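# Carry the vial-filled glass beaker between shelved benches

## Task

Pick up the glass beaker holding vials from the shelved bench next to the door and set it on the worktop of the shelved bench next to the window. The task fails if the beaker or any vial touches the floor, or if any glass breaks, which happens after a drop of more than a few centimetres or a hard knock. When done, open the gripper and move the robot away. The beaker has to stay on the window bench without the robot supporting it. The task also fails if the robot falls over or finishes leaning.

## Robot and tools

ROBOT. A simulated Hello Robot Stretch 4 with one arm. It has an omni-wheel base, a lift that slides up a mast, a telescoping arm that reaches forward, a wrist with yaw, pitch and roll joints, and a two-finger gripper. It is about 1.6 m tall, and the base rim lies no more than 0.23 m from the base origin. Loose objects may occasionally get a brief shove from outside.

FRAMES. Base frame: origin on the floor below the base centre, x ahead, y to the left, z up. hand_pose is given in this frame. It marks a point between the open fingertips, and the printed value can be somewhat wrong. The odometry frame is the base frame as it stood when the scene began. base_odometry comes from wheel counting, so slipping shows up as travel. Its heading runs from -3.142 to 3.142, with left positive.

execute_actions. The argument "actions" is a list holding one action, or an empty list to get the state and images without moving. An action holds "base", "joints" or both, plus optional "pace" and "contact_limits". The only other form is an action with just {"end_of_arm": "enable_torque"}, which re-powers wrist or gripper motors that shut off.
- "base" takes exactly one key, and each is a relative move counted from the base position in the last reported state. translate_m: straight drive in metres, forward positive, -2 to 2. strafe_m: sideways drive in metres, left positive, -2 to 2. rotate_rad: turn in place in radians, counter-clockwise from above positive, -3.2 to 3.2.
- "joints" is a dictionary of absolute targets by name. lift_m: 0 to 1.2 m. arm_m: extension, 0 to 0.55 m. wrist_yaw_rad: -1.134 to 4.276; 0 faces ahead, positive turns left, 3.14 is folded back, and above 3.4 the arm may block it. wrist_pitch_rad: -1.117 to 4.259; 0 is level, 1.57 points down. wrist_roll_rad: -1.117 to 4.259; 0 puts both fingers at equal height, and positive turns clockwise as seen from behind the gripper. gripper_m: fingertip gap in metres, -0.038 to 0.141; below 0 the tips press together. A joint target outside its range is clipped and the result reports it. Any other bad value or unknown key rejects the whole call.
- "pace": "slow", "default", "fast" or "max". Driving speeds are 0.1, 0.3, 0.4 and 0.6 m/s, and turning speeds are 1, 2, 3 and 4 rad/s, in that order. With lift_m above 0.2 both are capped lower, down to 0.3 m/s and 1 rad/s at full height.
- "contact_limits": only {"arm_m": x}, where x runs from 0 (gentlest) to 0.75 (firmest). It sets how hard the arm may push before halting. Default 0.5.
- "cameras": a list drawn from head_camera, head_left_camera, head_right_camera, wrist_camera and all. Omitted or null means all, and [] means none.
Motions in one action start together but may finish at different times. Any joint or base left out of an action may keep pushing toward its previous target. If a result reports a stop, the remaining calls in that reply are skipped.

CAMERAS. head_camera (420x560, pinhole) sits atop the mast looking forward and down; turn the base to look elsewhere. head_left_camera and head_right_camera (420x672 fisheye) look down more steeply and show the base and arm. wrist_camera (616x392) looks along the fingers, with the tips near the bottom of its image. Calibration matrices are provided; poses for a camera on the extended arm are less accurate.

OTHER TOOLS. wait: seconds from 0 to 10. It sends no new command and returns state and images. zoom_image: camera name and region [x0, y0, x1, y1] in pixels, at most 504 by 504, taken from that camera's latest full image. read_manual: section "licences" returns only licence text. finished_scene: takes the current scene number and closes the scene permanently. Call it only after the beaker rests on the target bench by itself, the gripper is open and the robot has moved back.

RESULT LINES. base_status and joint_status tell how each commanded motion ended. "done" for the base means the wheels completed their turns, even if they slipped. "off_target": the part stopped short and may still push. "contact_stop_at_<key>": the part hit something and goes slack, so a slack lift may sag under load and slack wheels may roll. "limit_stop_at_tilt": the lean exceeds 6 degrees, and the lift, arm and wheels go limp until the lean decreases. "limit_stop_at_own_body": the motion would hit the robot itself, which is likeliest with the gripper pitched up and rolled. "torque_fault": a wrist or gripper motor overloaded and went limp; send enable_torque. on_its_own lists what was not commanded; there, "held at" is a target, not a measured position. lidar_m: 12 distances in metres, one per 30 degree sector; the first points ahead and they go counter-clockwise (4th left, 7th behind, 10th right). "-" means nothing was seen or something is closer than 0.25 m, and glass may be invisible to it. wrist_depth_mm: a 7x7 grid of depths, 100 to 2000 mm, that omits clear objects. turned_by_wheels vs turned_by_imu: a gap above about 0.1 rad indicates a collision or slip. base_tilt is in degrees, with forward and right positive. motor_effort is in percent, with the peak in brackets; wheel effort is positive toward a right turn.

GRIPPING. Close to a gap smaller than the object; a tighter setting squeezes harder and pulls the object toward the wrist. Neither the gripper reading nor "done" proves a hold. A firm grip at a command of 0 or above shows in gripper effort. If the tips snag on a surface, raise the lift. To unfold the wrist at the start, send lift_m 0.4 and wrist_yaw_rad 0 together.

CAUTIONS. The beaker and vials are glass: lower them gently and never drop them. With over 1 kg held and arm_m above 0.2, driving or turning can tip the robot, especially at fast or max pace. Strong pushes with a high gripper can also tip it. Avoid slams and hard contact.

Each tool is called after "Emit:" as name(argument=value, ...) on one line, values as JSON.

## Session

Emit:
execute_actions(actions=[])

Scene clock: 0.00 s.
base_odometry: x=+0.000 y=+0.000 heading=+0.000 (m, m, rad; odometry frame)
turned_by_wheels: +0.000 (rad since the last result)
turned_by_imu: +0.000 (rad since the last result)
base_tilt: forward=+0.7 right=-0.3 (deg)
lidar_m: 1.76 1.83 1.16 1.09 1.14 1.53 1.40 1.47 1.66 1.57 1.75 1.86
base_status: not commanded
joint_positions: lift_m=+0.175 arm_m=-0.001 wrist_yaw_rad=+3.116 wrist_pitch_rad=+0.021 wrist_roll_rad=-0.010 gripper_m=+0.057
joint_status: not commanded
motor_effort: lift_m=+20 arm_m=+0 wrist_yaw_rad=+2 wrist_pitch_rad=-7 wrist_roll_rad=+1 gripper_m=-3 wheel_0=+0 wheel_1=+0 wheel_2=+0 (%)
hand_pose: x=-0.1165 y=+0.0948 z=+0.3473 quat_wxyz=(+0.013, -0.011, -0.005, +1.000) (m; base frame)
wrist_depth_mm: 233 201 - - - - - / - 146 257 - - - - / - 114 143 - - - - / - 116 142 - - - - / 142 140 259 - - - - / 206 - 1921 1537 1281 1464 1336 / 208 1160 931 960 854 842 917
pictures: head_camera, head_left_camera, head_right_camera, wrist_camera
Images, in order (width x height): head_camera 420x560, head_left_camera 420x672, head_right_camera 420x672, wrist_camera 616x392.

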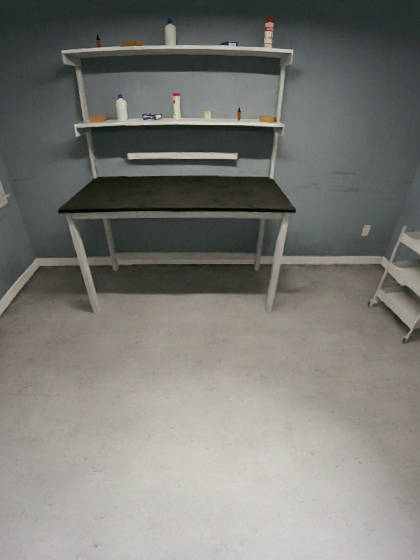

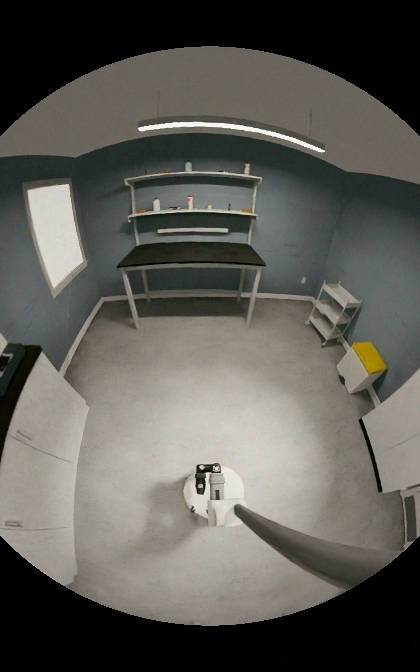

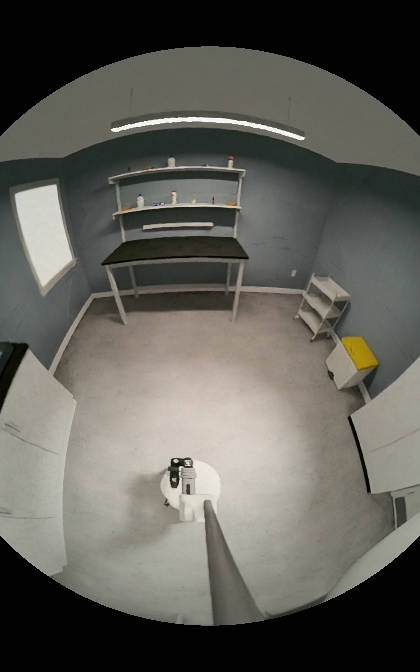

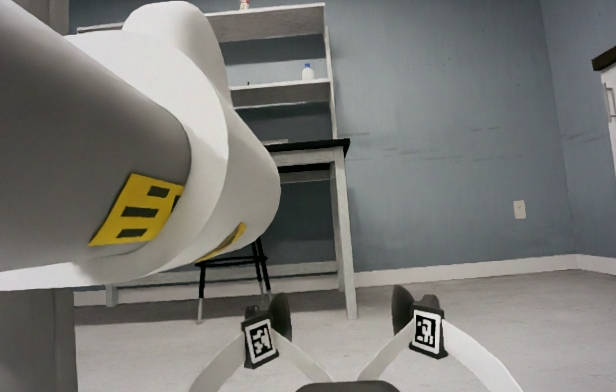

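Emit:
execute_actions(actions=[{"base": {"rotate_rad": 3.14}, "pace": "fast"}])

Scene clock: 3.67 s.
base_odometry: x=+0.000 y=+0.000 heading=+3.140 (m, m, rad; odometry frame)
turned_by_wheels: +3.140 (rad since the last result)
turned_by_imu: +3.209 (rad since the last result)
base_tilt: forward=+0.6 right=-0.3 (deg)
lidar_m: 1.38 1.46 1.66 1.56 1.76 1.84 1.87 1.87 1.18 1.10 1.15 1.50
base_status: done
joint_positions: lift_m=+0.175 arm_m=-0.001 wrist_yaw_rad=+3.116 wrist_pitch_rad=+0.021 wrist_roll_rad=-0.010 gripper_m=+0.057
joint_status: not commanded
motor_effort: lift_m=+21(20) arm_m=+0(1) wrist_yaw_rad=+2(3) wrist_pitch_rad=-7(6) wrist_roll_rad=+0(0) gripper_m=-5(3) wheel_0=-1(7) wheel_1=+0(8) wheel_2=+0(11) (%)
hand_pose: x=-0.1164 y=+0.0948 z=+0.3473 quat_wxyz=(+0.013, -0.011, -0.005, +1.000) (m; base frame)
wrist_depth_mm: 232 201 - - - - - / - 146 258 - - - - / - 114 143 - - - - / - 116 141 - - - - / 142 140 259 - - - - / 206 - 1863 1661 1308 1464 1366 / 208 1160 917 960 866 831 917
pictures: head_camera, head_left_camera, head_right_camera, wrist_camera
camera_calibration (this result's frames):
wrist_camera: T_world_to_cam=[[-0.0215051, 0.994087, -0.106436, -0.0435324], [-0.033153, -0.107111, -0.993694, 0.421406], [-0.999219, -0.0178408, 0.0352604, 0.0963296], [0, 0, 0, 1]] pos_world=[0.109289, 0.0901307, 0.410719]
Images, in order (width x height): head_camera 420x560, head_left_camera 420x672, head_right_camera 420x672, wrist_camera 616x392.

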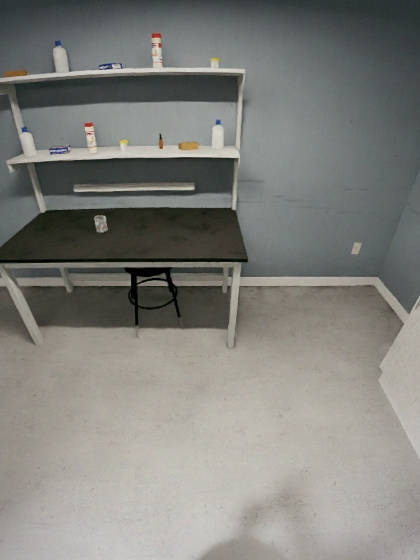

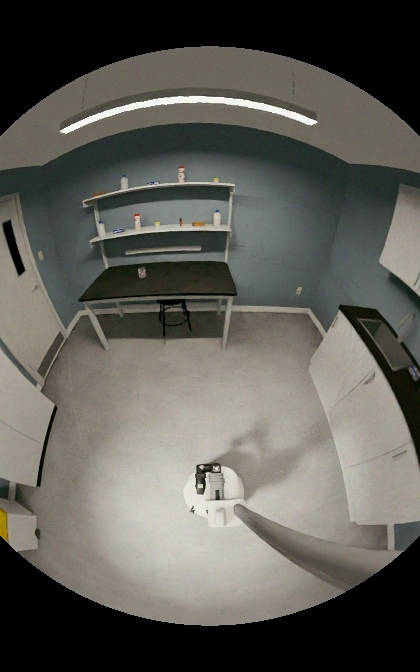

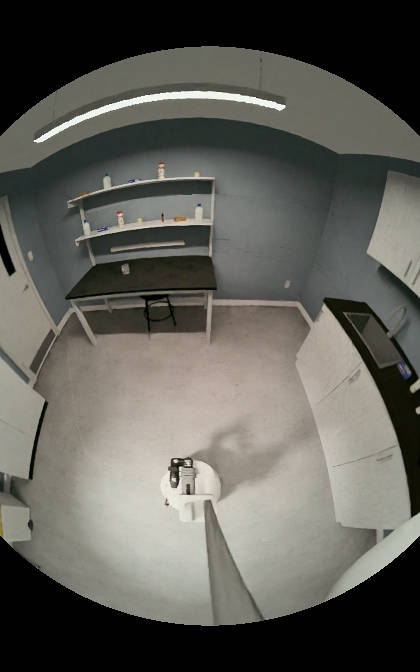

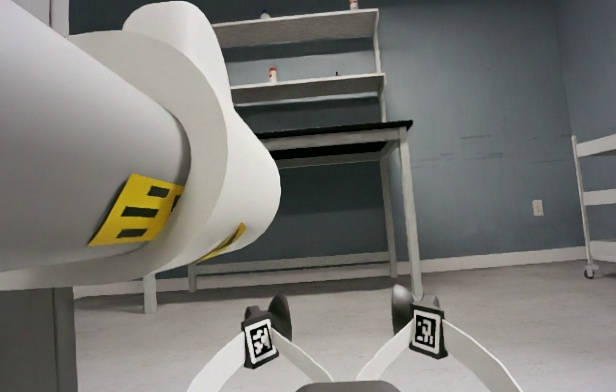

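Emit:
zoom_image(camera="head_camera", region=[40, 180, 180, 270])

Region (40, 180, 180, 270) of head_camera's 420x560 image, scaled by 3.600, with more detail than that image has; it fills the top 324 rows of this view, and the rest is white.

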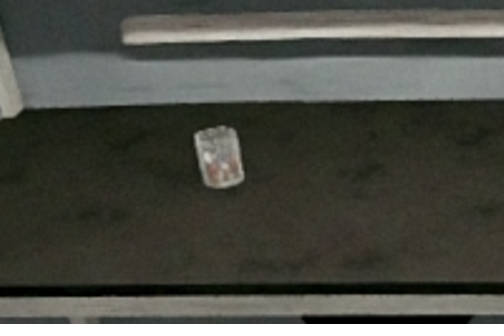

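Emit:
execute_actions(actions=[{"base": {"strafe_m": 0.9}, "joints": {"lift_m": 0.66, "wrist_yaw_rad": 0, "gripper_m": 0.14}, "pace": "max"}], cameras=["head_camera", "wrist_camera"])

Scene clock: 47.80 s.
base_odometry: x=-0.001 y=-0.900 heading=+3.140 (m, m, rad; odometry frame)
turned_by_wheels: +0.000 (rad since the last result)
turned_by_imu: +0.002 (rad since the last result)
base_tilt: forward=+0.6 right=-0.3 (deg)
lidar_m: 1.38 1.44 0.70 0.65 0.68 1.02 1.83 1.88 2.12 2.01 2.08 1.46
base_status: done
joint_positions: lift_m=+0.660 arm_m=-0.001 wrist_yaw_rad=+0.000 wrist_pitch_rad=+0.021 wrist_roll_rad=-0.010 gripper_m=+0.140
joint_status: all done
motor_effort: lift_m=+24(27) arm_m=-1(1) wrist_yaw_rad=+0(3) wrist_pitch_rad=-6(8) wrist_roll_rad=+0(2) gripper_m=-2(2) wheel_0=+2(13) wheel_1=-1(14) wheel_2=+0(4) (%)
hand_pose: x=+0.4581 y=-0.0873 z=+0.8318 quat_wxyz=(+1.000, -0.005, +0.011, +0.000) (m; base frame)
wrist_depth_mm: 1618 - - - 1921 1983 1808 / 1576 - - 1983 1921 1863 1863 / 1618 - 1921 1921 1863 1921 1808 / 1576 - 1921 1863 1863 1808 1863 / 1499 1921 1863 1618 1281 1138 1138 / 1464 1863 1182 1863 1808 196 1756 / 1430 1921 1160 1756 1308 1756 1661
pictures: head_camera, wrist_camera
camera_calibration (this result's frames):
wrist_camera: T_world_to_cam=[[0.0474132, -0.993189, -0.106433, -0.00365928], [0.0304083, 0.107939, -0.993692, 0.892055], [0.998412, 0.0438777, 0.0353189, -0.259691], [0, 0, 0, 1]] pos_world=[0.232327, -0.088527, 0.895211]
Images, in order (width x height): head_camera 420x560, wrist_camera 616x392.

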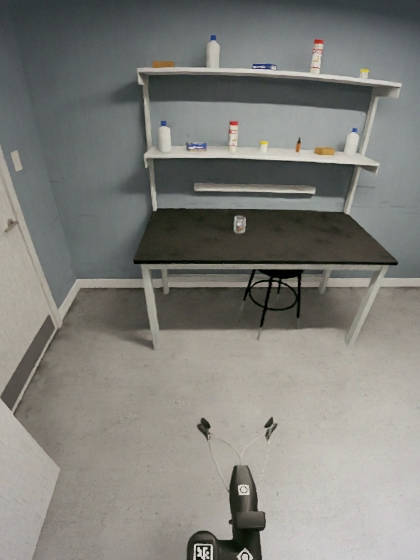

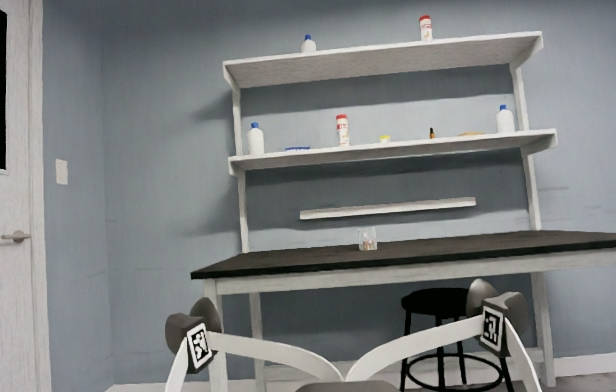

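Emit:
execute_actions(actions=[{"base": {"translate_m": 0.6}, "pace": "max"}], cameras=["head_camera", "wrist_camera"])

Scene clock: 62.33 s.
base_odometry: x=-0.601 y=-0.899 heading=+3.140 (m, m, rad; odometry frame)
turned_by_wheels: +0.000 (rad since the last result)
turned_by_imu: -0.001 (rad since the last result)
base_tilt: forward=+0.6 right=-0.3 (deg)
lidar_m: 0.79 0.81 1.19 0.68 0.71 0.96 2.49 2.56 2.10 1.99 1.16 0.82
base_status: done
joint_positions: lift_m=+0.660 arm_m=-0.001 wrist_yaw_rad=+0.000 wrist_pitch_rad=+0.021 wrist_roll_rad=-0.010 gripper_m=+0.140
joint_status: not commanded
motor_effort: lift_m=+24(24) arm_m=+0(0) wrist_yaw_rad=+1(1) wrist_pitch_rad=-5(6) wrist_roll_rad=+0(2) gripper_m=-1(1) wheel_0=+1(6) wheel_1=+0(6) wheel_2=+1(12) (%)
hand_pose: x=+0.4581 y=-0.0873 z=+0.8318 quat_wxyz=(+1.000, -0.005, +0.011, +0.000) (m; base frame)
wrist_depth_mm: 1397 1397 1336 1366 1336 1366 1308 / 1397 1397 1336 1336 1336 1308 1160 / 1397 1336 1229 1308 1308 1308 1255 / 1366 1366 1336 1308 1281 1281 1255 / 1366 1336 1336 1308 1255 1060 931 / 1308 647 580 580 569 196 564 / 1308 591 585 574 574 741 759
pictures: head_camera, wrist_camera
camera_calibration (this result's frames):
wrist_camera: T_world_to_cam=[[0.0473032, -0.993194, -0.106433, -0.00364066], [0.0304201, 0.107935, -0.993692, 0.892053], [0.998417, 0.0437671, 0.0353188, -0.259692], [0, 0, 0, 1]] pos_world=[0.232317, -0.0885339, 0.895211]
Images, in order (width x height): head_camera 420x560, wrist_camera 616x392.

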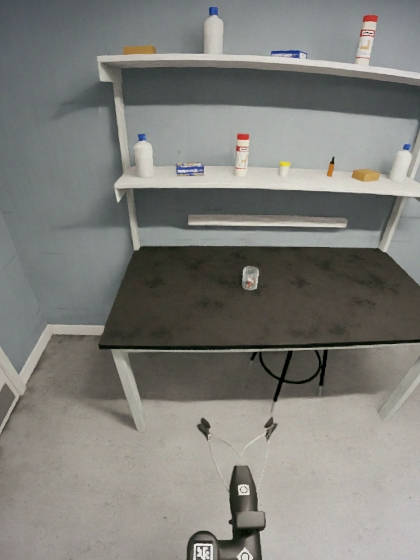

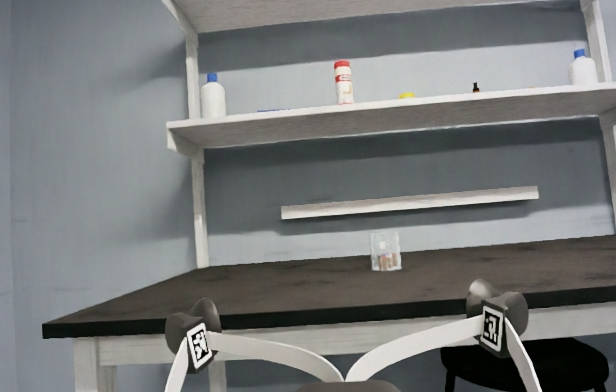

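Emit:
execute_actions(actions=[{"base": {"strafe_m": -0.09}, "joints": {"lift_m": 0.64}, "pace": "fast"}], cameras=[])

Emit:
execute_actions(actions=[{"base": {"translate_m": 0.35}, "pace": "fast"}], cameras=["head_camera", "wrist_camera"])

Scene clock: 99.10 s.
base_odometry: x=-0.601 y=-0.809 heading=+3.140 (m, m, rad; odometry frame)
turned_by_wheels: +0.000 (rad since the last result)
turned_by_imu: +0.001 (rad since the last result)
base_tilt: forward=+0.7 right=-0.2 (deg)
lidar_m: 0.76 0.81 1.28 0.78 0.80 1.09 2.59 2.56 2.00 1.90 1.16 0.83
base_status: done
joint_positions: lift_m=+0.640 arm_m=-0.001 wrist_yaw_rad=+0.000 wrist_pitch_rad=+0.021 wrist_roll_rad=-0.010 gripper_m=+0.140
joint_status: all done
motor_effort: lift_m=+16(20) arm_m=+0(0) wrist_yaw_rad=+2(1) wrist_pitch_rad=-6(7) wrist_roll_rad=+2(0) gripper_m=+0(0) wheel_0=+0(10) wheel_1=+1(11) wheel_2=+0(2) (%)
hand_pose: x=+0.4581 y=-0.0874 z=+0.8125 quat_wxyz=(+1.000, -0.005, +0.011, +0.000) (m; base frame)
wrist_depth_mm: 1397 1397 1366 1397 1308 1336 1281 / 1397 1366 1397 1336 1336 1308 1160 / 1397 1366 1308 1308 1308 1308 1308 / 1336 1336 1336 1336 1308 1281 1281 / 1336 1336 1308 1281 1042 904 798 / 603 591 591 580 574 196 559 / 603 1308 1205 574 768 707 1182
pictures: none
No camera images: the call's "cameras" was empty. Leave "cameras" out to get every camera's image.

Scene clock: 101.37 s.
base_odometry: x=-0.951 y=-0.809 heading=+3.140 (m, m, rad; odometry frame)
turned_by_wheels: +0.000 (rad since the last result)
turned_by_imu: -0.001 (rad since the last result)
base_tilt: forward=+0.7 right=-0.3 (deg)
lidar_m: 0.43 0.44 0.61 1.22 0.87 1.08 2.79 2.98 2.01 1.90 0.64 0.46
base_status: done
joint_positions: lift_m=+0.640 arm_m=-0.001 wrist_yaw_rad=+0.000 wrist_pitch_rad=+0.021 wrist_roll_rad=-0.010 gripper_m=+0.140
joint_status: not commanded
motor_effort: lift_m=+15(15) arm_m=+0(1) wrist_yaw_rad=+1(1) wrist_pitch_rad=-6(4) wrist_roll_rad=+0(1) gripper_m=-1(0) wheel_0=-2(6) wheel_1=+1(7) wheel_2=+1(9) (%)
hand_pose: x=+0.4581 y=-0.0874 z=+0.8125 quat_wxyz=(+1.000, -0.005, +0.011, +0.000) (m; base frame)
wrist_depth_mm: 1042 1025 1025 1025 1025 732 715 / 1042 778 809 842 878 931 976 / 1025 991 1008 1008 991 960 960 / 1008 1008 991 946 976 946 931 / 1025 976 991 946 946 904 809 / 597 549 496 466 436 196 375 / 334 312 250 256 232 236 251
pictures: head_camera, wrist_camera
camera_calibration (this result's frames):
wrist_camera: T_world_to_cam=[[0.0472129, -0.993198, -0.106434, -0.00567523], [0.0304081, 0.107933, -0.993693, 0.872909], [0.998422, 0.0436787, 0.0352971, -0.258994], [0, 0, 0, 1]] pos_world=[0.23231, -0.0885395, 0.875941]
Images, in order (width x height): head_camera 420x560, wrist_camera 616x392.

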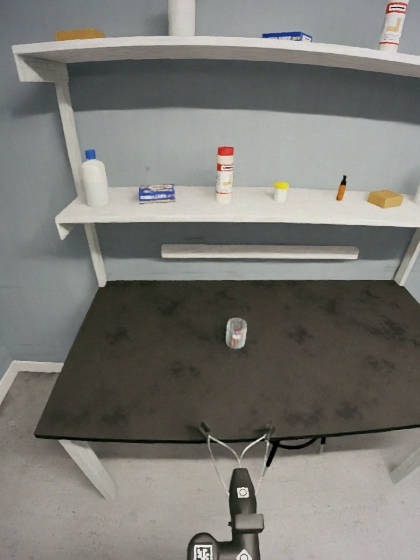

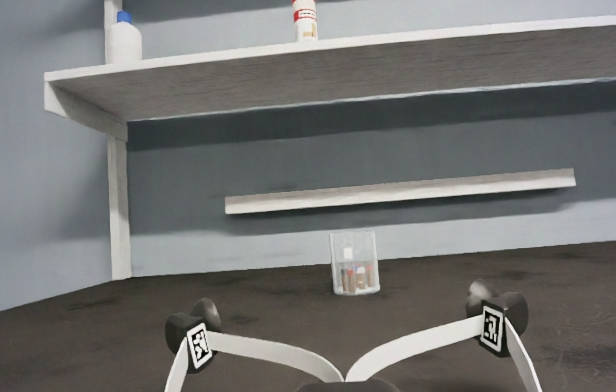

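Emit:
execute_actions(actions=[{"joints": {"arm_m": 0.27}, "pace": "fast"}], cameras=["head_camera", "wrist_camera"])

Scene clock: 126.87 s.
base_odometry: x=-0.951 y=-0.809 heading=+3.140 (m, m, rad; odometry frame)
turned_by_wheels: +0.000 (rad since the last result)
turned_by_imu: +0.001 (rad since the last result)
base_tilt: forward=+0.5 right=-0.3 (deg)
lidar_m: 0.44 0.44 0.61 1.21 0.85 1.09 2.78 2.98 2.00 1.90 0.67 0.47
base_status: not commanded
joint_positions: lift_m=+0.640 arm_m=+0.269 wrist_yaw_rad=+0.000 wrist_pitch_rad=+0.021 wrist_roll_rad=-0.010 gripper_m=+0.140
joint_status: all done
motor_effort: lift_m=+15(15) arm_m=+7(9) wrist_yaw_rad=+2(1) wrist_pitch_rad=-6(5) wrist_roll_rad=+0(1) gripper_m=-1(1) wheel_0=-2(2) wheel_1=+1(1) wheel_2=+1(2) (%)
hand_pose: x=+0.7280 y=-0.0874 z=+0.8125 quat_wxyz=(+1.000, -0.005, +0.011, +0.000) (m; base frame)
wrist_depth_mm: 549 564 580 609 621 647 691 / 691 750 732 732 732 715 707 / 750 741 732 741 723 715 707 / 732 750 723 715 699 699 699 / 732 723 723 715 707 707 683 / 580 544 488 462 375 195 368 / 330 304 246 254 226 234 246
pictures: head_camera, wrist_camera
camera_calibration (this result's frames):
wrist_camera: T_world_to_cam=[[0.0471122, -0.993203, -0.10643, -0.0183775], [0.0304961, 0.107929, -0.993691, 0.864661], [0.998424, 0.0435693, 0.0353736, -0.528548], [0, 0, 0, 1]] pos_world=[0.502212, -0.0885463, 0.875946]
Images, in order (width x height): head_camera 420x560, wrist_camera 616x392.

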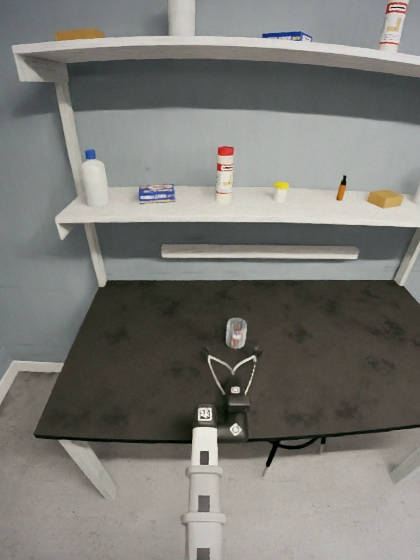

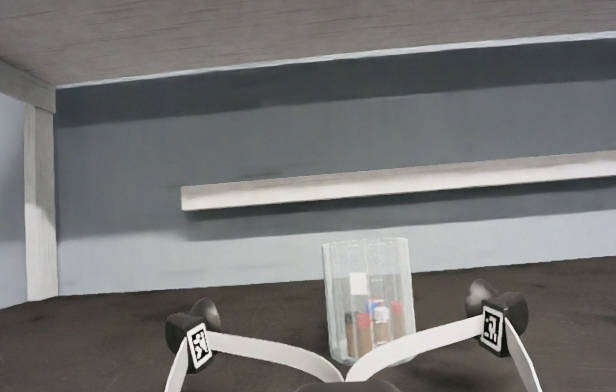

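Emit:
execute_actions(actions=[{"joints": {"arm_m": 0.355}, "pace": "default", "contact_limits": {"arm_m": 0.2}}], cameras=["head_camera", "wrist_camera"])

Scene clock: 132.27 s.
base_odometry: x=-0.951 y=-0.809 heading=+3.140 (m, m, rad; odometry frame)
turned_by_wheels: +0.000 (rad since the last result)
turned_by_imu: +0.001 (rad since the last result)
base_tilt: forward=+0.7 right=-0.3 (deg)
lidar_m: 0.42 0.45 0.60 1.22 0.86 1.08 2.79 2.97 2.02 1.89 0.64 0.45
base_status: not commanded
joint_positions: lift_m=+0.640 arm_m=+0.354 wrist_yaw_rad=+0.000 wrist_pitch_rad=+0.021 wrist_roll_rad=-0.010 gripper_m=+0.140
joint_status: all done
motor_effort: lift_m=+15(15) arm_m=+7(8) wrist_yaw_rad=+1(1) wrist_pitch_rad=-5(3) wrist_roll_rad=-1(1) gripper_m=+1(2) wheel_0=-2(2) wheel_1=+1(1) wheel_2=+1(1) (%)
contact_limits: arm_m 0.2
hand_pose: x=+0.8130 y=-0.0874 z=+0.8125 quat_wxyz=(+1.000, -0.005, +0.011, +0.000) (m; base frame)
wrist_depth_mm: 554 564 585 609 640 640 634 / 676 668 661 647 647 634 627 / 668 661 647 640 627 627 621 / 661 647 640 574 627 621 615 / 654 647 640 627 627 615 609 / 580 544 488 462 377 196 368 / 330 301 245 253 198 233 247
pictures: head_camera, wrist_camera
camera_calibration (this result's frames):
wrist_camera: T_world_to_cam=[[0.0469933, -0.993209, -0.10643, -0.0223196], [0.030509, 0.107926, -0.993691, 0.862062], [0.998429, 0.0434497, 0.0353736, -0.613414], [0, 0, 0, 1]] pos_world=[0.587199, -0.0885538, 0.875946]
Images, in order (width x height): head_camera 420x560, wrist_camera 616x392.

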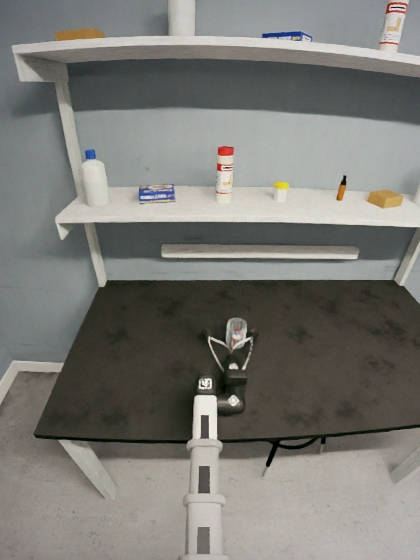

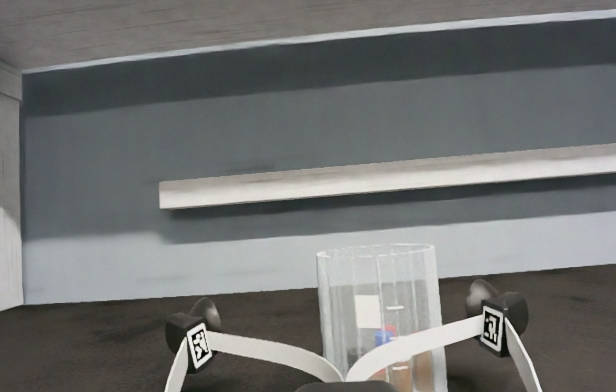

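Emit:
execute_actions(actions=[{"base": {"strafe_m": -0.018}, "joints": {"arm_m": 0.365}, "pace": "slow", "contact_limits": {"arm_m": 0.2}}], cameras=["wrist_camera"])

Scene clock: 140.47 s.
base_odometry: x=-0.951 y=-0.791 heading=+3.140 (m, m, rad; odometry frame)
turned_by_wheels: +0.000 (rad since the last result)
turned_by_imu: +0.001 (rad since the last result)
base_tilt: forward=+0.7 right=-0.2 (deg)
lidar_m: 0.43 0.45 0.62 1.24 0.89 1.09 2.80 3.00 1.98 1.88 0.67 0.47
base_status: done
joint_positions: lift_m=+0.640 arm_m=+0.364 wrist_yaw_rad=+0.000 wrist_pitch_rad=+0.021 wrist_roll_rad=-0.010 gripper_m=+0.140
joint_status: all done
motor_effort: lift_m=+15(15) arm_m=+8(8) wrist_yaw_rad=+2(3) wrist_pitch_rad=-6(6) wrist_roll_rad=-1(1) gripper_m=-2(0) wheel_0=+1(6) wheel_1=-2(6) wheel_2=+0(0) (%)
contact_limits: arm_m 0.2
hand_pose: x=+0.8230 y=-0.0874 z=+0.8125 quat_wxyz=(+1.000, -0.005, +0.011, +0.000) (m; base frame)
wrist_depth_mm: 554 564 585 603 640 627 627 / 676 654 654 640 640 621 615 / 654 647 634 634 627 615 615 / 647 640 609 569 615 615 615 / 647 634 627 615 615 603 597 / 580 539 488 459 427 196 368 / 330 306 245 240 204 233 248
pictures: wrist_camera
camera_calibration (this result's frames):
wrist_camera: T_world_to_cam=[[0.0469932, -0.993209, -0.10643, -0.0227881], [0.0305089, 0.107926, -0.993691, 0.861758], [0.998429, 0.0434496, 0.0353734, -0.623369], [0, 0, 0, 1]] pos_world=[0.59717, -0.0885538, 0.875946]
Images, in order (width x height): wrist_camera 616x392.

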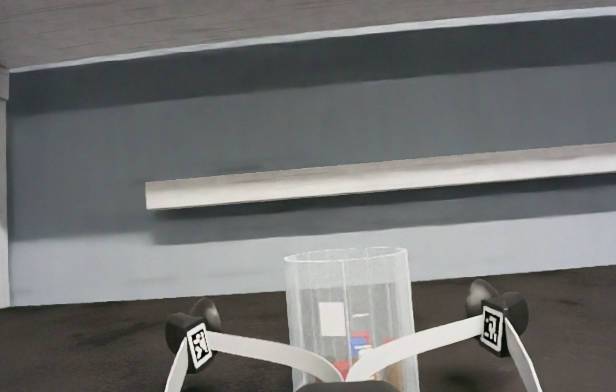

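Emit:
execute_actions(actions=[{"joints": {"gripper_m": 0.04}, "pace": "default"}], cameras=["wrist_camera"])

Scene clock: 145.37 s.
base_odometry: x=-0.951 y=-0.791 heading=+3.140 (m, m, rad; odometry frame)
turned_by_wheels: +0.000 (rad since the last result)
turned_by_imu: +0.001 (rad since the last result)
base_tilt: forward=+0.6 right=-0.3 (deg)
lidar_m: 0.43 0.45 0.62 1.22 0.89 1.11 2.79 2.98 1.98 1.87 0.67 0.45
base_status: not commanded
joint_positions: lift_m=+0.640 arm_m=+0.364 wrist_yaw_rad=+0.000 wrist_pitch_rad=+0.021 wrist_roll_rad=-0.010 gripper_m=+0.040
joint_status: all done
motor_effort: lift_m=+15(15) arm_m=+8(7) wrist_yaw_rad=+1(2) wrist_pitch_rad=-8(8) wrist_roll_rad=+0(1) gripper_m=-16(20) wheel_0=+1(1) wheel_1=-1(1) wheel_2=+0(0) (%)
hand_pose: x=+0.8230 y=-0.0874 z=+0.8125 quat_wxyz=(+1.000, -0.005, +0.011, +0.000) (m; base frame)
wrist_depth_mm: 549 564 580 615 634 634 627 / 661 654 647 640 634 627 615 / 661 654 647 634 627 621 615 / 647 640 609 569 615 603 603 / 647 634 627 621 621 603 591 / 580 544 500 442 387 387 368 / 330 304 184 203 196 216 247
pictures: wrist_camera
camera_calibration (this result's frames):
wrist_camera: T_world_to_cam=[[0.0469942, -0.993209, -0.10643, -0.0227889], [0.0305093, 0.107925, -0.993691, 0.861757], [0.998429, 0.0434506, 0.035374, -0.623371], [0, 0, 0, 1]] pos_world=[0.597171, -0.0885538, 0.875946]
Images, in order (width x height): wrist_camera 616x392.

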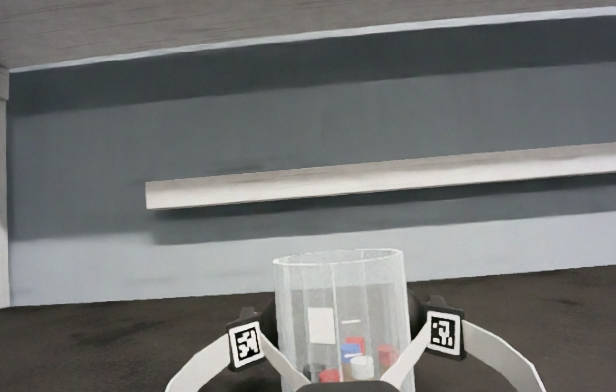

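Emit:
execute_actions(actions=[{"joints": {"lift_m": 0.69, "gripper_m": 0.03}, "pace": "slow"}], cameras=["head_camera", "wrist_camera"])

Scene clock: 148.57 s.
base_odometry: x=-0.951 y=-0.791 heading=+3.140 (m, m, rad; odometry frame)
turned_by_wheels: +0.000 (rad since the last result)
turned_by_imu: +0.001 (rad since the last result)
base_tilt: forward=+0.7 right=-0.3 (deg)
lidar_m: 0.43 0.46 0.61 1.22 0.88 1.10 2.81 2.96 1.99 1.88 0.65 0.46
base_status: not commanded
joint_positions: lift_m=+0.689 arm_m=+0.364 wrist_yaw_rad=+0.000 wrist_pitch_rad=+0.022 wrist_roll_rad=-0.010 gripper_m=+0.030
joint_status: all done
motor_effort: lift_m=+26(28) arm_m=+8(8) wrist_yaw_rad=+1(1) wrist_pitch_rad=-9(9) wrist_roll_rad=+0(1) gripper_m=-19(20) wheel_0=+1(1) wheel_1=-2(1) wheel_2=+0(0) (%)
hand_pose: x=+0.8230 y=-0.0874 z=+0.8613 quat_wxyz=(+1.000, -0.005, +0.011, +0.000) (m; base frame)
wrist_depth_mm: 469 480 500 521 539 554 597 / 627 654 640 647 634 627 615 / 647 654 640 634 627 615 609 / 647 640 627 621 559 549 609 / 647 634 627 627 615 615 597 / 640 627 621 609 539 549 517 / 473 436 181 200 192 174 362
pictures: head_camera, wrist_camera
camera_calibration (this result's frames):
wrist_camera: T_world_to_cam=[[0.0468654, -0.993209, -0.106487, -0.0174448], [0.0293094, 0.107925, -0.993727, 0.911223], [0.998471, 0.0434503, 0.0341683, -0.624087], [0, 0, 0, 1]] pos_world=[0.597243, -0.0885538, 0.924973]
Images, in order (width x height): head_camera 420x560, wrist_camera 616x392.

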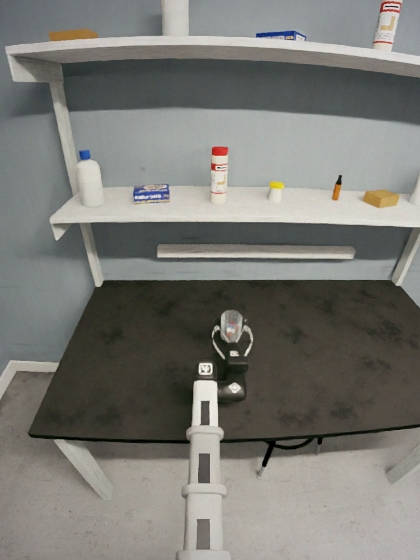

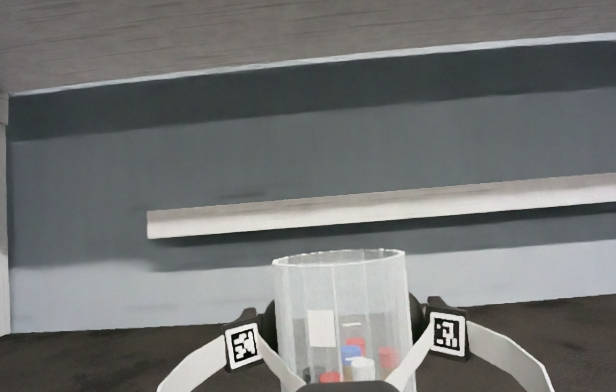

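Emit:
execute_actions(actions=[{"base": {"translate_m": -0.4}, "joints": {"arm_m": 0.0}, "pace": "default"}], cameras=["wrist_camera"])

Scene clock: 164.90 s.
base_odometry: x=-0.551 y=-0.791 heading=+3.140 (m, m, rad; odometry frame)
turned_by_wheels: +0.000 (rad since the last result)
turned_by_imu: +0.003 (rad since the last result)
base_tilt: forward=+0.6 right=-0.3 (deg)
lidar_m: 0.83 0.87 1.30 0.78 0.81 1.10 3.04 2.50 1.98 1.89 1.21 0.87
base_status: done
joint_positions: lift_m=+0.690 arm_m=+0.001 wrist_yaw_rad=+0.000 wrist_pitch_rad=+0.023 wrist_roll_rad=-0.010 gripper_m=+0.030
joint_status: all done
motor_effort: lift_m=+25(26) arm_m=-7(8) wrist_yaw_rad=+3(1) wrist_pitch_rad=-11(10) wrist_roll_rad=+0(2) gripper_m=-20(18) wheel_0=-1(6) wheel_1=-2(5) wheel_2=-2(11) (%)
hand_pose: x=+0.4606 y=-0.0875 z=+0.8612 quat_wxyz=(+1.000, -0.005, +0.011, +0.000) (m; base frame)
wrist_depth_mm: 1464 1430 1308 1336 1366 1366 1336 / 1464 1430 1366 1430 1397 1336 1336 / 1430 1397 1255 1366 1308 1336 1308 / 1397 1397 1366 1336 1397 1336 1281 / 1397 1397 1366 1336 1308 1281 1098 / 1397 778 715 640 591 609 609 / 634 647 180 200 193 174 1229
pictures: wrist_camera
camera_calibration (this result's frames):
wrist_camera: T_world_to_cam=[[0.0465944, -0.99322, -0.106501, -0.000402643], [0.0290271, 0.107919, -0.993736, 0.921927], [0.998492, 0.043211, 0.0338587, -0.262066], [0, 0, 0, 1]] pos_world=[0.234928, -0.0885688, 0.924983]
Images, in order (width x height): wrist_camera 616x392.

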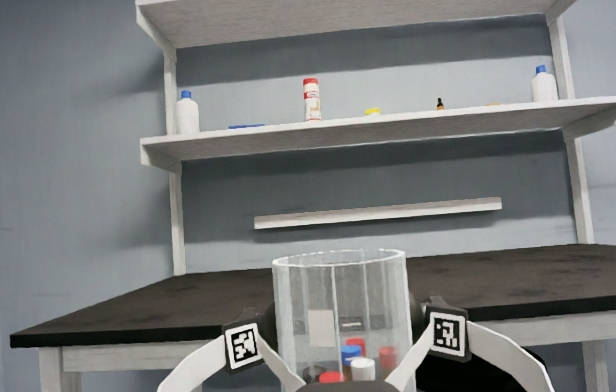

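Emit:
execute_actions(actions=[{"base": {"rotate_rad": -3.14}, "joints": {"lift_m": 0.8}, "pace": "default"}], cameras=["head_camera", "wrist_camera"])

Scene clock: 173.50 s.
base_odometry: x=-0.551 y=-0.791 heading=+0.000 (m, m, rad; odometry frame)
turned_by_wheels: -3.140 (rad since the last result)
turned_by_imu: -3.206 (rad since the last result)
base_tilt: forward=+0.6 right=-0.4 (deg)
lidar_m: 2.34 2.41 1.96 1.87 1.28 0.90 0.83 0.86 1.30 0.78 0.80 1.11
base_status: done
joint_positions: lift_m=+0.800 arm_m=+0.001 wrist_yaw_rad=+0.000 wrist_pitch_rad=+0.023 wrist_roll_rad=-0.010 gripper_m=+0.030
joint_status: all done
motor_effort: lift_m=+26(26) arm_m=-8(7) wrist_yaw_rad=+2(1) wrist_pitch_rad=-11(10) wrist_roll_rad=+0(0) gripper_m=-19(19) wheel_0=+1(5) wheel_1=+0(9) wheel_2=-2(4) (%)
hand_pose: x=+0.4606 y=-0.0874 z=+0.9712 quat_wxyz=(+1.000, -0.005, +0.011, +0.000) (m; base frame)
wrist_depth_mm: - - - - - - 1537 / - - - - - - 1576 / - - - - - - 1661 / - - - - - - 1618 / - - - - - - 1661 / - - - - - - 1661 / - - 181 200 193 173 1430
pictures: head_camera, wrist_camera
camera_calibration (this result's frames):
wrist_camera: T_world_to_cam=[[0.0467847, -0.993211, -0.106501, 0.0112771], [0.0290166, 0.107924, -0.993736, 1.03123], [0.998483, 0.0434013, 0.0338688, -0.265808], [0, 0, 0, 1]] pos_world=[0.234954, -0.0885568, 1.03497]
Images, in order (width x height): head_camera 420x560, wrist_camera 616x392.

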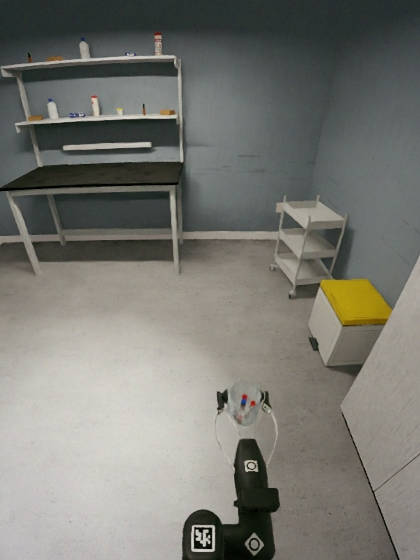

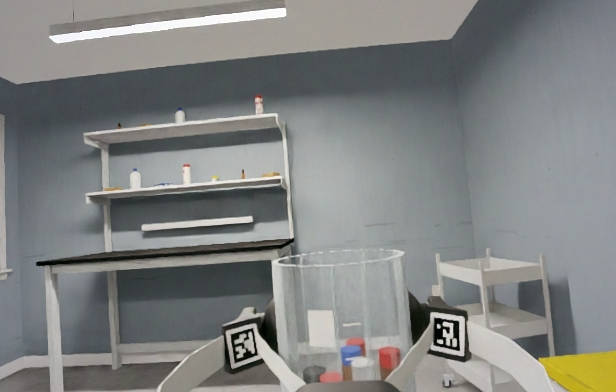

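Emit:
execute_actions(actions=[{"base": {"strafe_m": 1.05}, "pace": "fast"}], cameras=[])

Emit:
execute_actions(actions=[{"base": {"translate_m": 1.5}, "pace": "fast"}], cameras=["head_camera", "wrist_camera"])

Scene clock: 183.53 s.
base_odometry: x=-0.551 y=+0.259 heading=+0.000 (m, m, rad; odometry frame)
turned_by_wheels: +0.000 (rad since the last result)
turned_by_imu: +0.002 (rad since the last result)
base_tilt: forward=+0.6 right=-0.3 (deg)
lidar_m: 2.28 1.24 0.86 0.82 0.85 1.74 0.85 0.87 1.25 1.85 1.90 2.40
base_status: done
joint_positions: lift_m=+0.800 arm_m=+0.001 wrist_yaw_rad=+0.000 wrist_pitch_rad=+0.023 wrist_roll_rad=-0.010 gripper_m=+0.030
joint_status: not commanded
motor_effort: lift_m=+26(26) arm_m=-8(7) wrist_yaw_rad=+2(3) wrist_pitch_rad=-11(10) wrist_roll_rad=-1(1) gripper_m=-19(21) wheel_0=+0(11) wheel_1=-2(10) wheel_2=-1(3) (%)
hand_pose: x=+0.4607 y=-0.0874 z=+0.9712 quat_wxyz=(+1.000, -0.005, +0.011, +0.000) (m; base frame)
wrist_depth_mm: - - - - - - - / - - - - - - - / - - - - - - - / - - - - - - - / - - - - - - - / 1983 - - - - - - / 1863 - 181 199 193 174 -
pictures: none
No camera images: the call's "cameras" was empty. Leave "cameras" out to get every camera's image.

Scene clock: 188.70 s.
base_odometry: x=+0.949 y=+0.259 heading=+0.000 (m, m, rad; odometry frame)
turned_by_wheels: +0.000 (rad since the last result)
turned_by_imu: -0.006 (rad since the last result)
base_tilt: forward=+0.7 right=-0.2 (deg)
lidar_m: 0.79 0.80 1.55 1.22 0.93 1.19 2.43 2.49 1.92 1.83 1.88 0.81
base_status: done
joint_positions: lift_m=+0.800 arm_m=+0.001 wrist_yaw_rad=+0.000 wrist_pitch_rad=+0.023 wrist_roll_rad=-0.010 gripper_m=+0.030
joint_status: not commanded
motor_effort: lift_m=+25(26) arm_m=-7(7) wrist_yaw_rad=+2(3) wrist_pitch_rad=-9(13) wrist_roll_rad=+0(1) gripper_m=-19(19) wheel_0=+1(6) wheel_1=+1(5) wheel_2=+0(10) (%)
hand_pose: x=+0.4606 y=-0.0874 z=+0.9713 quat_wxyz=(+1.000, -0.005, +0.011, +0.000) (m; base frame)
wrist_depth_mm: 1430 1308 1397 1397 1336 1366 1366 / 1397 1397 1430 1366 1366 1255 1308 / 1430 1281 1308 1336 1336 1308 1308 / 1366 1397 1366 1366 1397 1336 1336 / 1366 1366 1336 1336 1118 960 842 / 621 603 597 554 554 544 574 / 960 1205 181 199 193 174 1255
pictures: head_camera, wrist_camera
camera_calibration (this result's frames):
wrist_camera: T_world_to_cam=[[0.0469165, -0.993205, -0.106501, 0.01126], [0.0290022, 0.107928, -0.993736, 1.03127], [0.998478, 0.0435338, 0.0338688, -0.265773], [0, 0, 0, 1]] pos_world=[0.234932, -0.0885485, 1.03501]
Images, in order (width x height): head_camera 420x560, wrist_camera 616x392.

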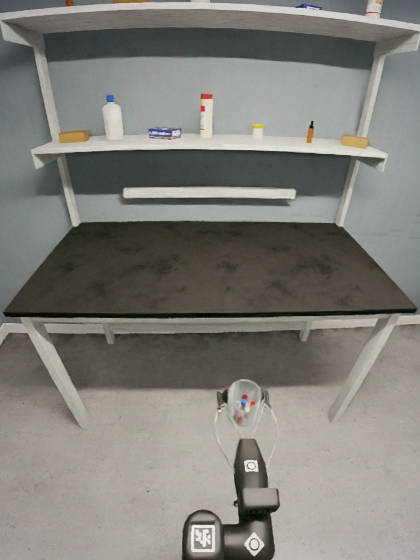

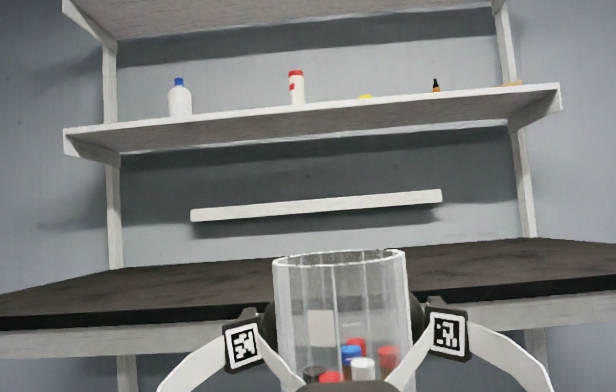

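Emit:
execute_actions(actions=[{"joints": {"lift_m": 0.87}, "pace": "fast"}], cameras=[])

Emit:
execute_actions(actions=[{"base": {"translate_m": 0.34}, "pace": "default"}], cameras=["head_camera", "wrist_camera"])

Scene clock: 201.47 s.
base_odometry: x=+0.949 y=+0.259 heading=+0.000 (m, m, rad; odometry frame)
turned_by_wheels: +0.000 (rad since the last result)
turned_by_imu: +0.001 (rad since the last result)
base_tilt: forward=+0.5 right=-0.2 (deg)
lidar_m: 0.78 0.82 1.56 1.19 0.92 1.22 2.44 2.49 1.93 1.83 1.86 0.84
base_status: not commanded
joint_positions: lift_m=+0.870 arm_m=+0.001 wrist_yaw_rad=+0.000 wrist_pitch_rad=+0.023 wrist_roll_rad=-0.010 gripper_m=+0.030
joint_status: all done
motor_effort: lift_m=+26(25) arm_m=-7(7) wrist_yaw_rad=+1(2) wrist_pitch_rad=-9(11) wrist_roll_rad=+0(0) gripper_m=-20(19) wheel_0=+0(1) wheel_1=+1(1) wheel_2=+0(0) (%)
hand_pose: x=+0.4606 y=-0.0874 z=+1.0412 quat_wxyz=(+1.000, -0.005, +0.011, +0.000) (m; base frame)
wrist_depth_mm: 1397 1229 1229 1281 1366 1336 1336 / 1397 1397 1366 1366 1366 1397 1336 / 1397 1308 1281 1281 1336 1255 1336 / 1366 1336 1366 1336 1336 1336 1281 / 1366 1336 1336 1336 1336 1308 1281 / 1182 904 842 759 640 654 621 / 597 597 181 200 193 174 564
pictures: none
No camera images: the call's "cameras" was empty. Leave "cameras" out to get every camera's image.

Scene clock: 204.07 s.
base_odometry: x=+1.289 y=+0.259 heading=+0.000 (m, m, rad; odometry frame)
turned_by_wheels: +0.000 (rad since the last result)
turned_by_imu: -0.001 (rad since the last result)
base_tilt: forward=+0.6 right=-0.2 (deg)
lidar_m: 0.43 0.47 0.65 1.47 1.10 1.24 2.97 2.89 1.92 1.78 0.72 0.48
base_status: done
joint_positions: lift_m=+0.870 arm_m=+0.001 wrist_yaw_rad=+0.000 wrist_pitch_rad=+0.023 wrist_roll_rad=-0.010 gripper_m=+0.030
joint_status: not commanded
motor_effort: lift_m=+26(26) arm_m=-7(7) wrist_yaw_rad=+1(2) wrist_pitch_rad=-9(10) wrist_roll_rad=+1(0) gripper_m=-19(19) wheel_0=+1(5) wheel_1=+2(5) wheel_2=+1(9) (%)
hand_pose: x=+0.4606 y=-0.0874 z=+1.0412 quat_wxyz=(+1.000, -0.005, +0.011, +0.000) (m; base frame)
wrist_depth_mm: 1060 1078 1042 1042 1042 1008 1025 / 1060 1060 1025 798 809 788 759 / 878 917 1025 1008 1025 991 1008 / 1025 1025 1025 1025 991 1008 991 / 1025 1025 1008 1008 1008 991 976 / 960 917 854 759 640 668 615 / 564 521 180 200 193 174 424
pictures: head_camera, wrist_camera
camera_calibration (this result's frames):
wrist_camera: T_world_to_cam=[[0.0468981, -0.993206, -0.106499, 0.0187141], [0.0290407, 0.107927, -0.993735, 1.1008], [0.998477, 0.0435115, 0.033905, -0.268181], [0, 0, 0, 1]] pos_world=[0.234927, -0.0885499, 1.10499]
Images, in order (width x height): head_camera 420x560, wrist_camera 616x392.

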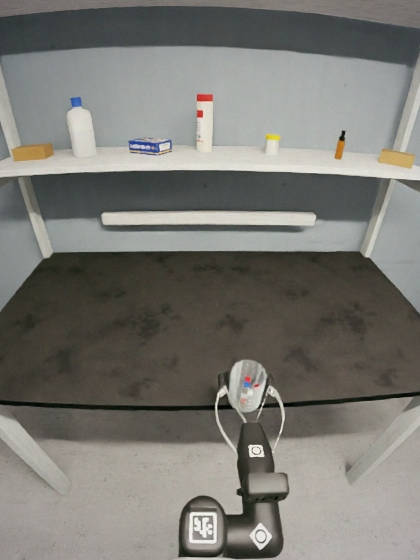

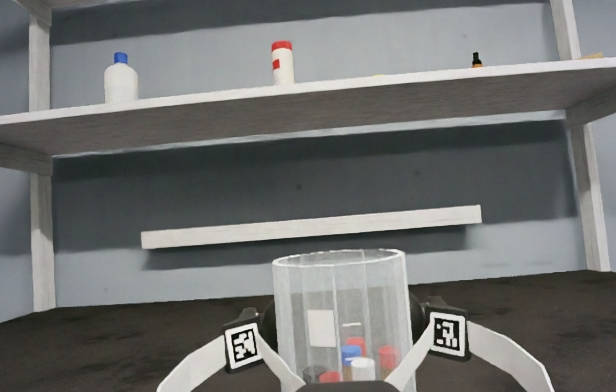

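Emit:
execute_actions(actions=[{"joints": {"arm_m": 0.28, "lift_m": 0.825}, "pace": "default"}], cameras=["head_camera", "wrist_camera"])

Scene clock: 216.37 s.
base_odometry: x=+1.289 y=+0.259 heading=+0.000 (m, m, rad; odometry frame)
turned_by_wheels: +0.000 (rad since the last result)
turned_by_imu: +0.001 (rad since the last result)
base_tilt: forward=+0.7 right=-0.4 (deg)
lidar_m: 0.46 0.46 0.64 1.50 1.09 1.23 2.97 2.88 1.95 1.78 0.67 0.48
base_status: not commanded
joint_positions: lift_m=+0.825 arm_m=+0.279 wrist_yaw_rad=+0.000 wrist_pitch_rad=+0.022 wrist_roll_rad=-0.010 gripper_m=+0.030
joint_status: all done
motor_effort: lift_m=+14(25) arm_m=+8(8) wrist_yaw_rad=+1(3) wrist_pitch_rad=-10(10) wrist_roll_rad=+0(4) gripper_m=-19(19) wheel_0=+1(2) wheel_1=+1(2) wheel_2=+1(1) (%)
hand_pose: x=+0.7380 y=-0.0874 z=+0.9972 quat_wxyz=(+1.000, -0.005, +0.011, +0.000) (m; base frame)
wrist_depth_mm: 496 512 530 549 564 585 627 / 654 699 768 759 759 750 750 / 778 768 778 759 750 732 741 / 768 768 759 741 732 741 732 / 750 759 750 741 723 732 723 / 759 699 634 564 488 492 466 / 427 392 181 200 193 174 325
pictures: head_camera, wrist_camera
camera_calibration (this result's frames):
wrist_camera: T_world_to_cam=[[0.0469427, -0.993204, -0.106496, 0.000985506], [0.0291025, 0.107928, -0.993733, 1.04888], [0.998474, 0.0435492, 0.0339711, -0.543676], [0, 0, 0, 1]] pos_world=[0.512275, -0.0885476, 1.06088]
Images, in order (width x height): head_camera 420x560, wrist_camera 616x392.

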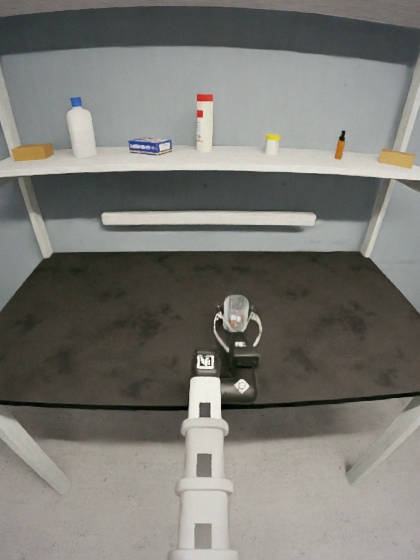

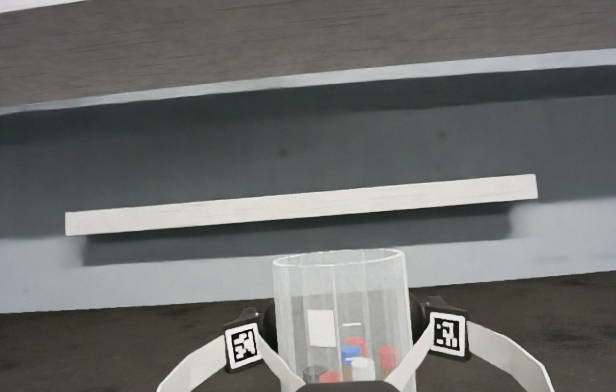

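Emit:
execute_actions(actions=[{"joints": {"lift_m": 0.797}, "pace": "slow"}], cameras=["wrist_camera"])

Scene clock: 222.20 s.
base_odometry: x=+1.289 y=+0.259 heading=+0.000 (m, m, rad; odometry frame)
turned_by_wheels: +0.000 (rad since the last result)
turned_by_imu: +0.001 (rad since the last result)
base_tilt: forward=+0.6 right=-0.2 (deg)
lidar_m: 0.45 0.47 0.63 1.50 1.12 1.24 2.98 2.89 1.92 1.78 0.68 0.50
base_status: not commanded
joint_positions: lift_m=+0.797 arm_m=+0.279 wrist_yaw_rad=+0.000 wrist_pitch_rad=+0.022 wrist_roll_rad=-0.010 gripper_m=+0.030
joint_status: all done
motor_effort: lift_m=+15(16) arm_m=+8(8) wrist_yaw_rad=+1(1) wrist_pitch_rad=-10(9) wrist_roll_rad=+1(1) gripper_m=-17(20) wheel_0=+1(1) wheel_1=+2(2) wheel_2=+1(1) (%)
hand_pose: x=+0.7380 y=-0.0874 z=+0.9692 quat_wxyz=(+1.000, -0.005, +0.011, +0.000) (m; base frame)
wrist_depth_mm: 544 559 580 603 615 640 683 / 723 768 768 759 750 741 750 / 768 768 759 759 750 741 732 / 768 741 741 741 741 732 723 / 750 750 750 732 732 732 715 / 603 559 517 466 394 402 382 / 343 317 180 200 193 174 263
pictures: wrist_camera
camera_calibration (this result's frames):
wrist_camera: T_world_to_cam=[[0.046943, -0.993204, -0.106496, -0.00199552], [0.0291026, 0.107928, -0.993733, 1.02106], [0.998474, 0.0435495, 0.0339713, -0.542727], [0, 0, 0, 1]] pos_world=[0.512276, -0.0885475, 1.03289]
Images, in order (width x height): wrist_camera 616x392.

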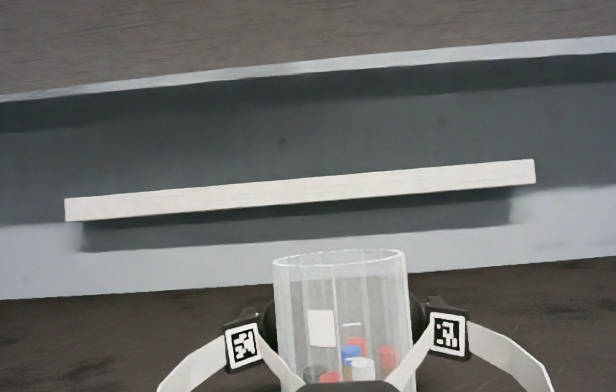

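Emit:
execute_actions(actions=[{"joints": {"lift_m": 0.793}, "pace": "slow"}], cameras=[])

Scene clock: 225.40 s.
base_odometry: x=+1.289 y=+0.259 heading=+0.000 (m, m, rad; odometry frame)
turned_by_wheels: +0.000 (rad since the last result)
turned_by_imu: +0.001 (rad since the last result)
base_tilt: forward=+0.6 right=-0.3 (deg)
lidar_m: 0.46 0.47 0.63 1.50 1.11 1.23 2.94 2.88 1.95 1.77 0.70 0.49
base_status: not commanded
joint_positions: lift_m=+0.793 arm_m=+0.279 wrist_yaw_rad=+0.000 wrist_pitch_rad=+0.022 wrist_roll_rad=-0.010 gripper_m=+0.030
joint_status: all done
motor_effort: lift_m=+15(16) arm_m=+8(8) wrist_yaw_rad=+1(2) wrist_pitch_rad=-10(9) wrist_roll_rad=+1(0) gripper_m=-20(19) wheel_0=+1(1) wheel_1=+3(2) wheel_2=+0(1) (%)
hand_pose: x=+0.7380 y=-0.0874 z=+0.9652 quat_wxyz=(+1.000, -0.005, +0.011, +0.000) (m; base frame)
wrist_depth_mm: 549 564 574 609 627 654 676 / 732 778 759 759 759 759 750 / 768 759 759 759 750 741 741 / 759 759 741 750 732 741 732 / 759 768 759 741 732 715 723 / 580 535 500 445 379 387 368 / 330 307 180 200 193 174 254
pictures: none
No camera images: the call's "cameras" was empty. Leave "cameras" out to get every camera's image.


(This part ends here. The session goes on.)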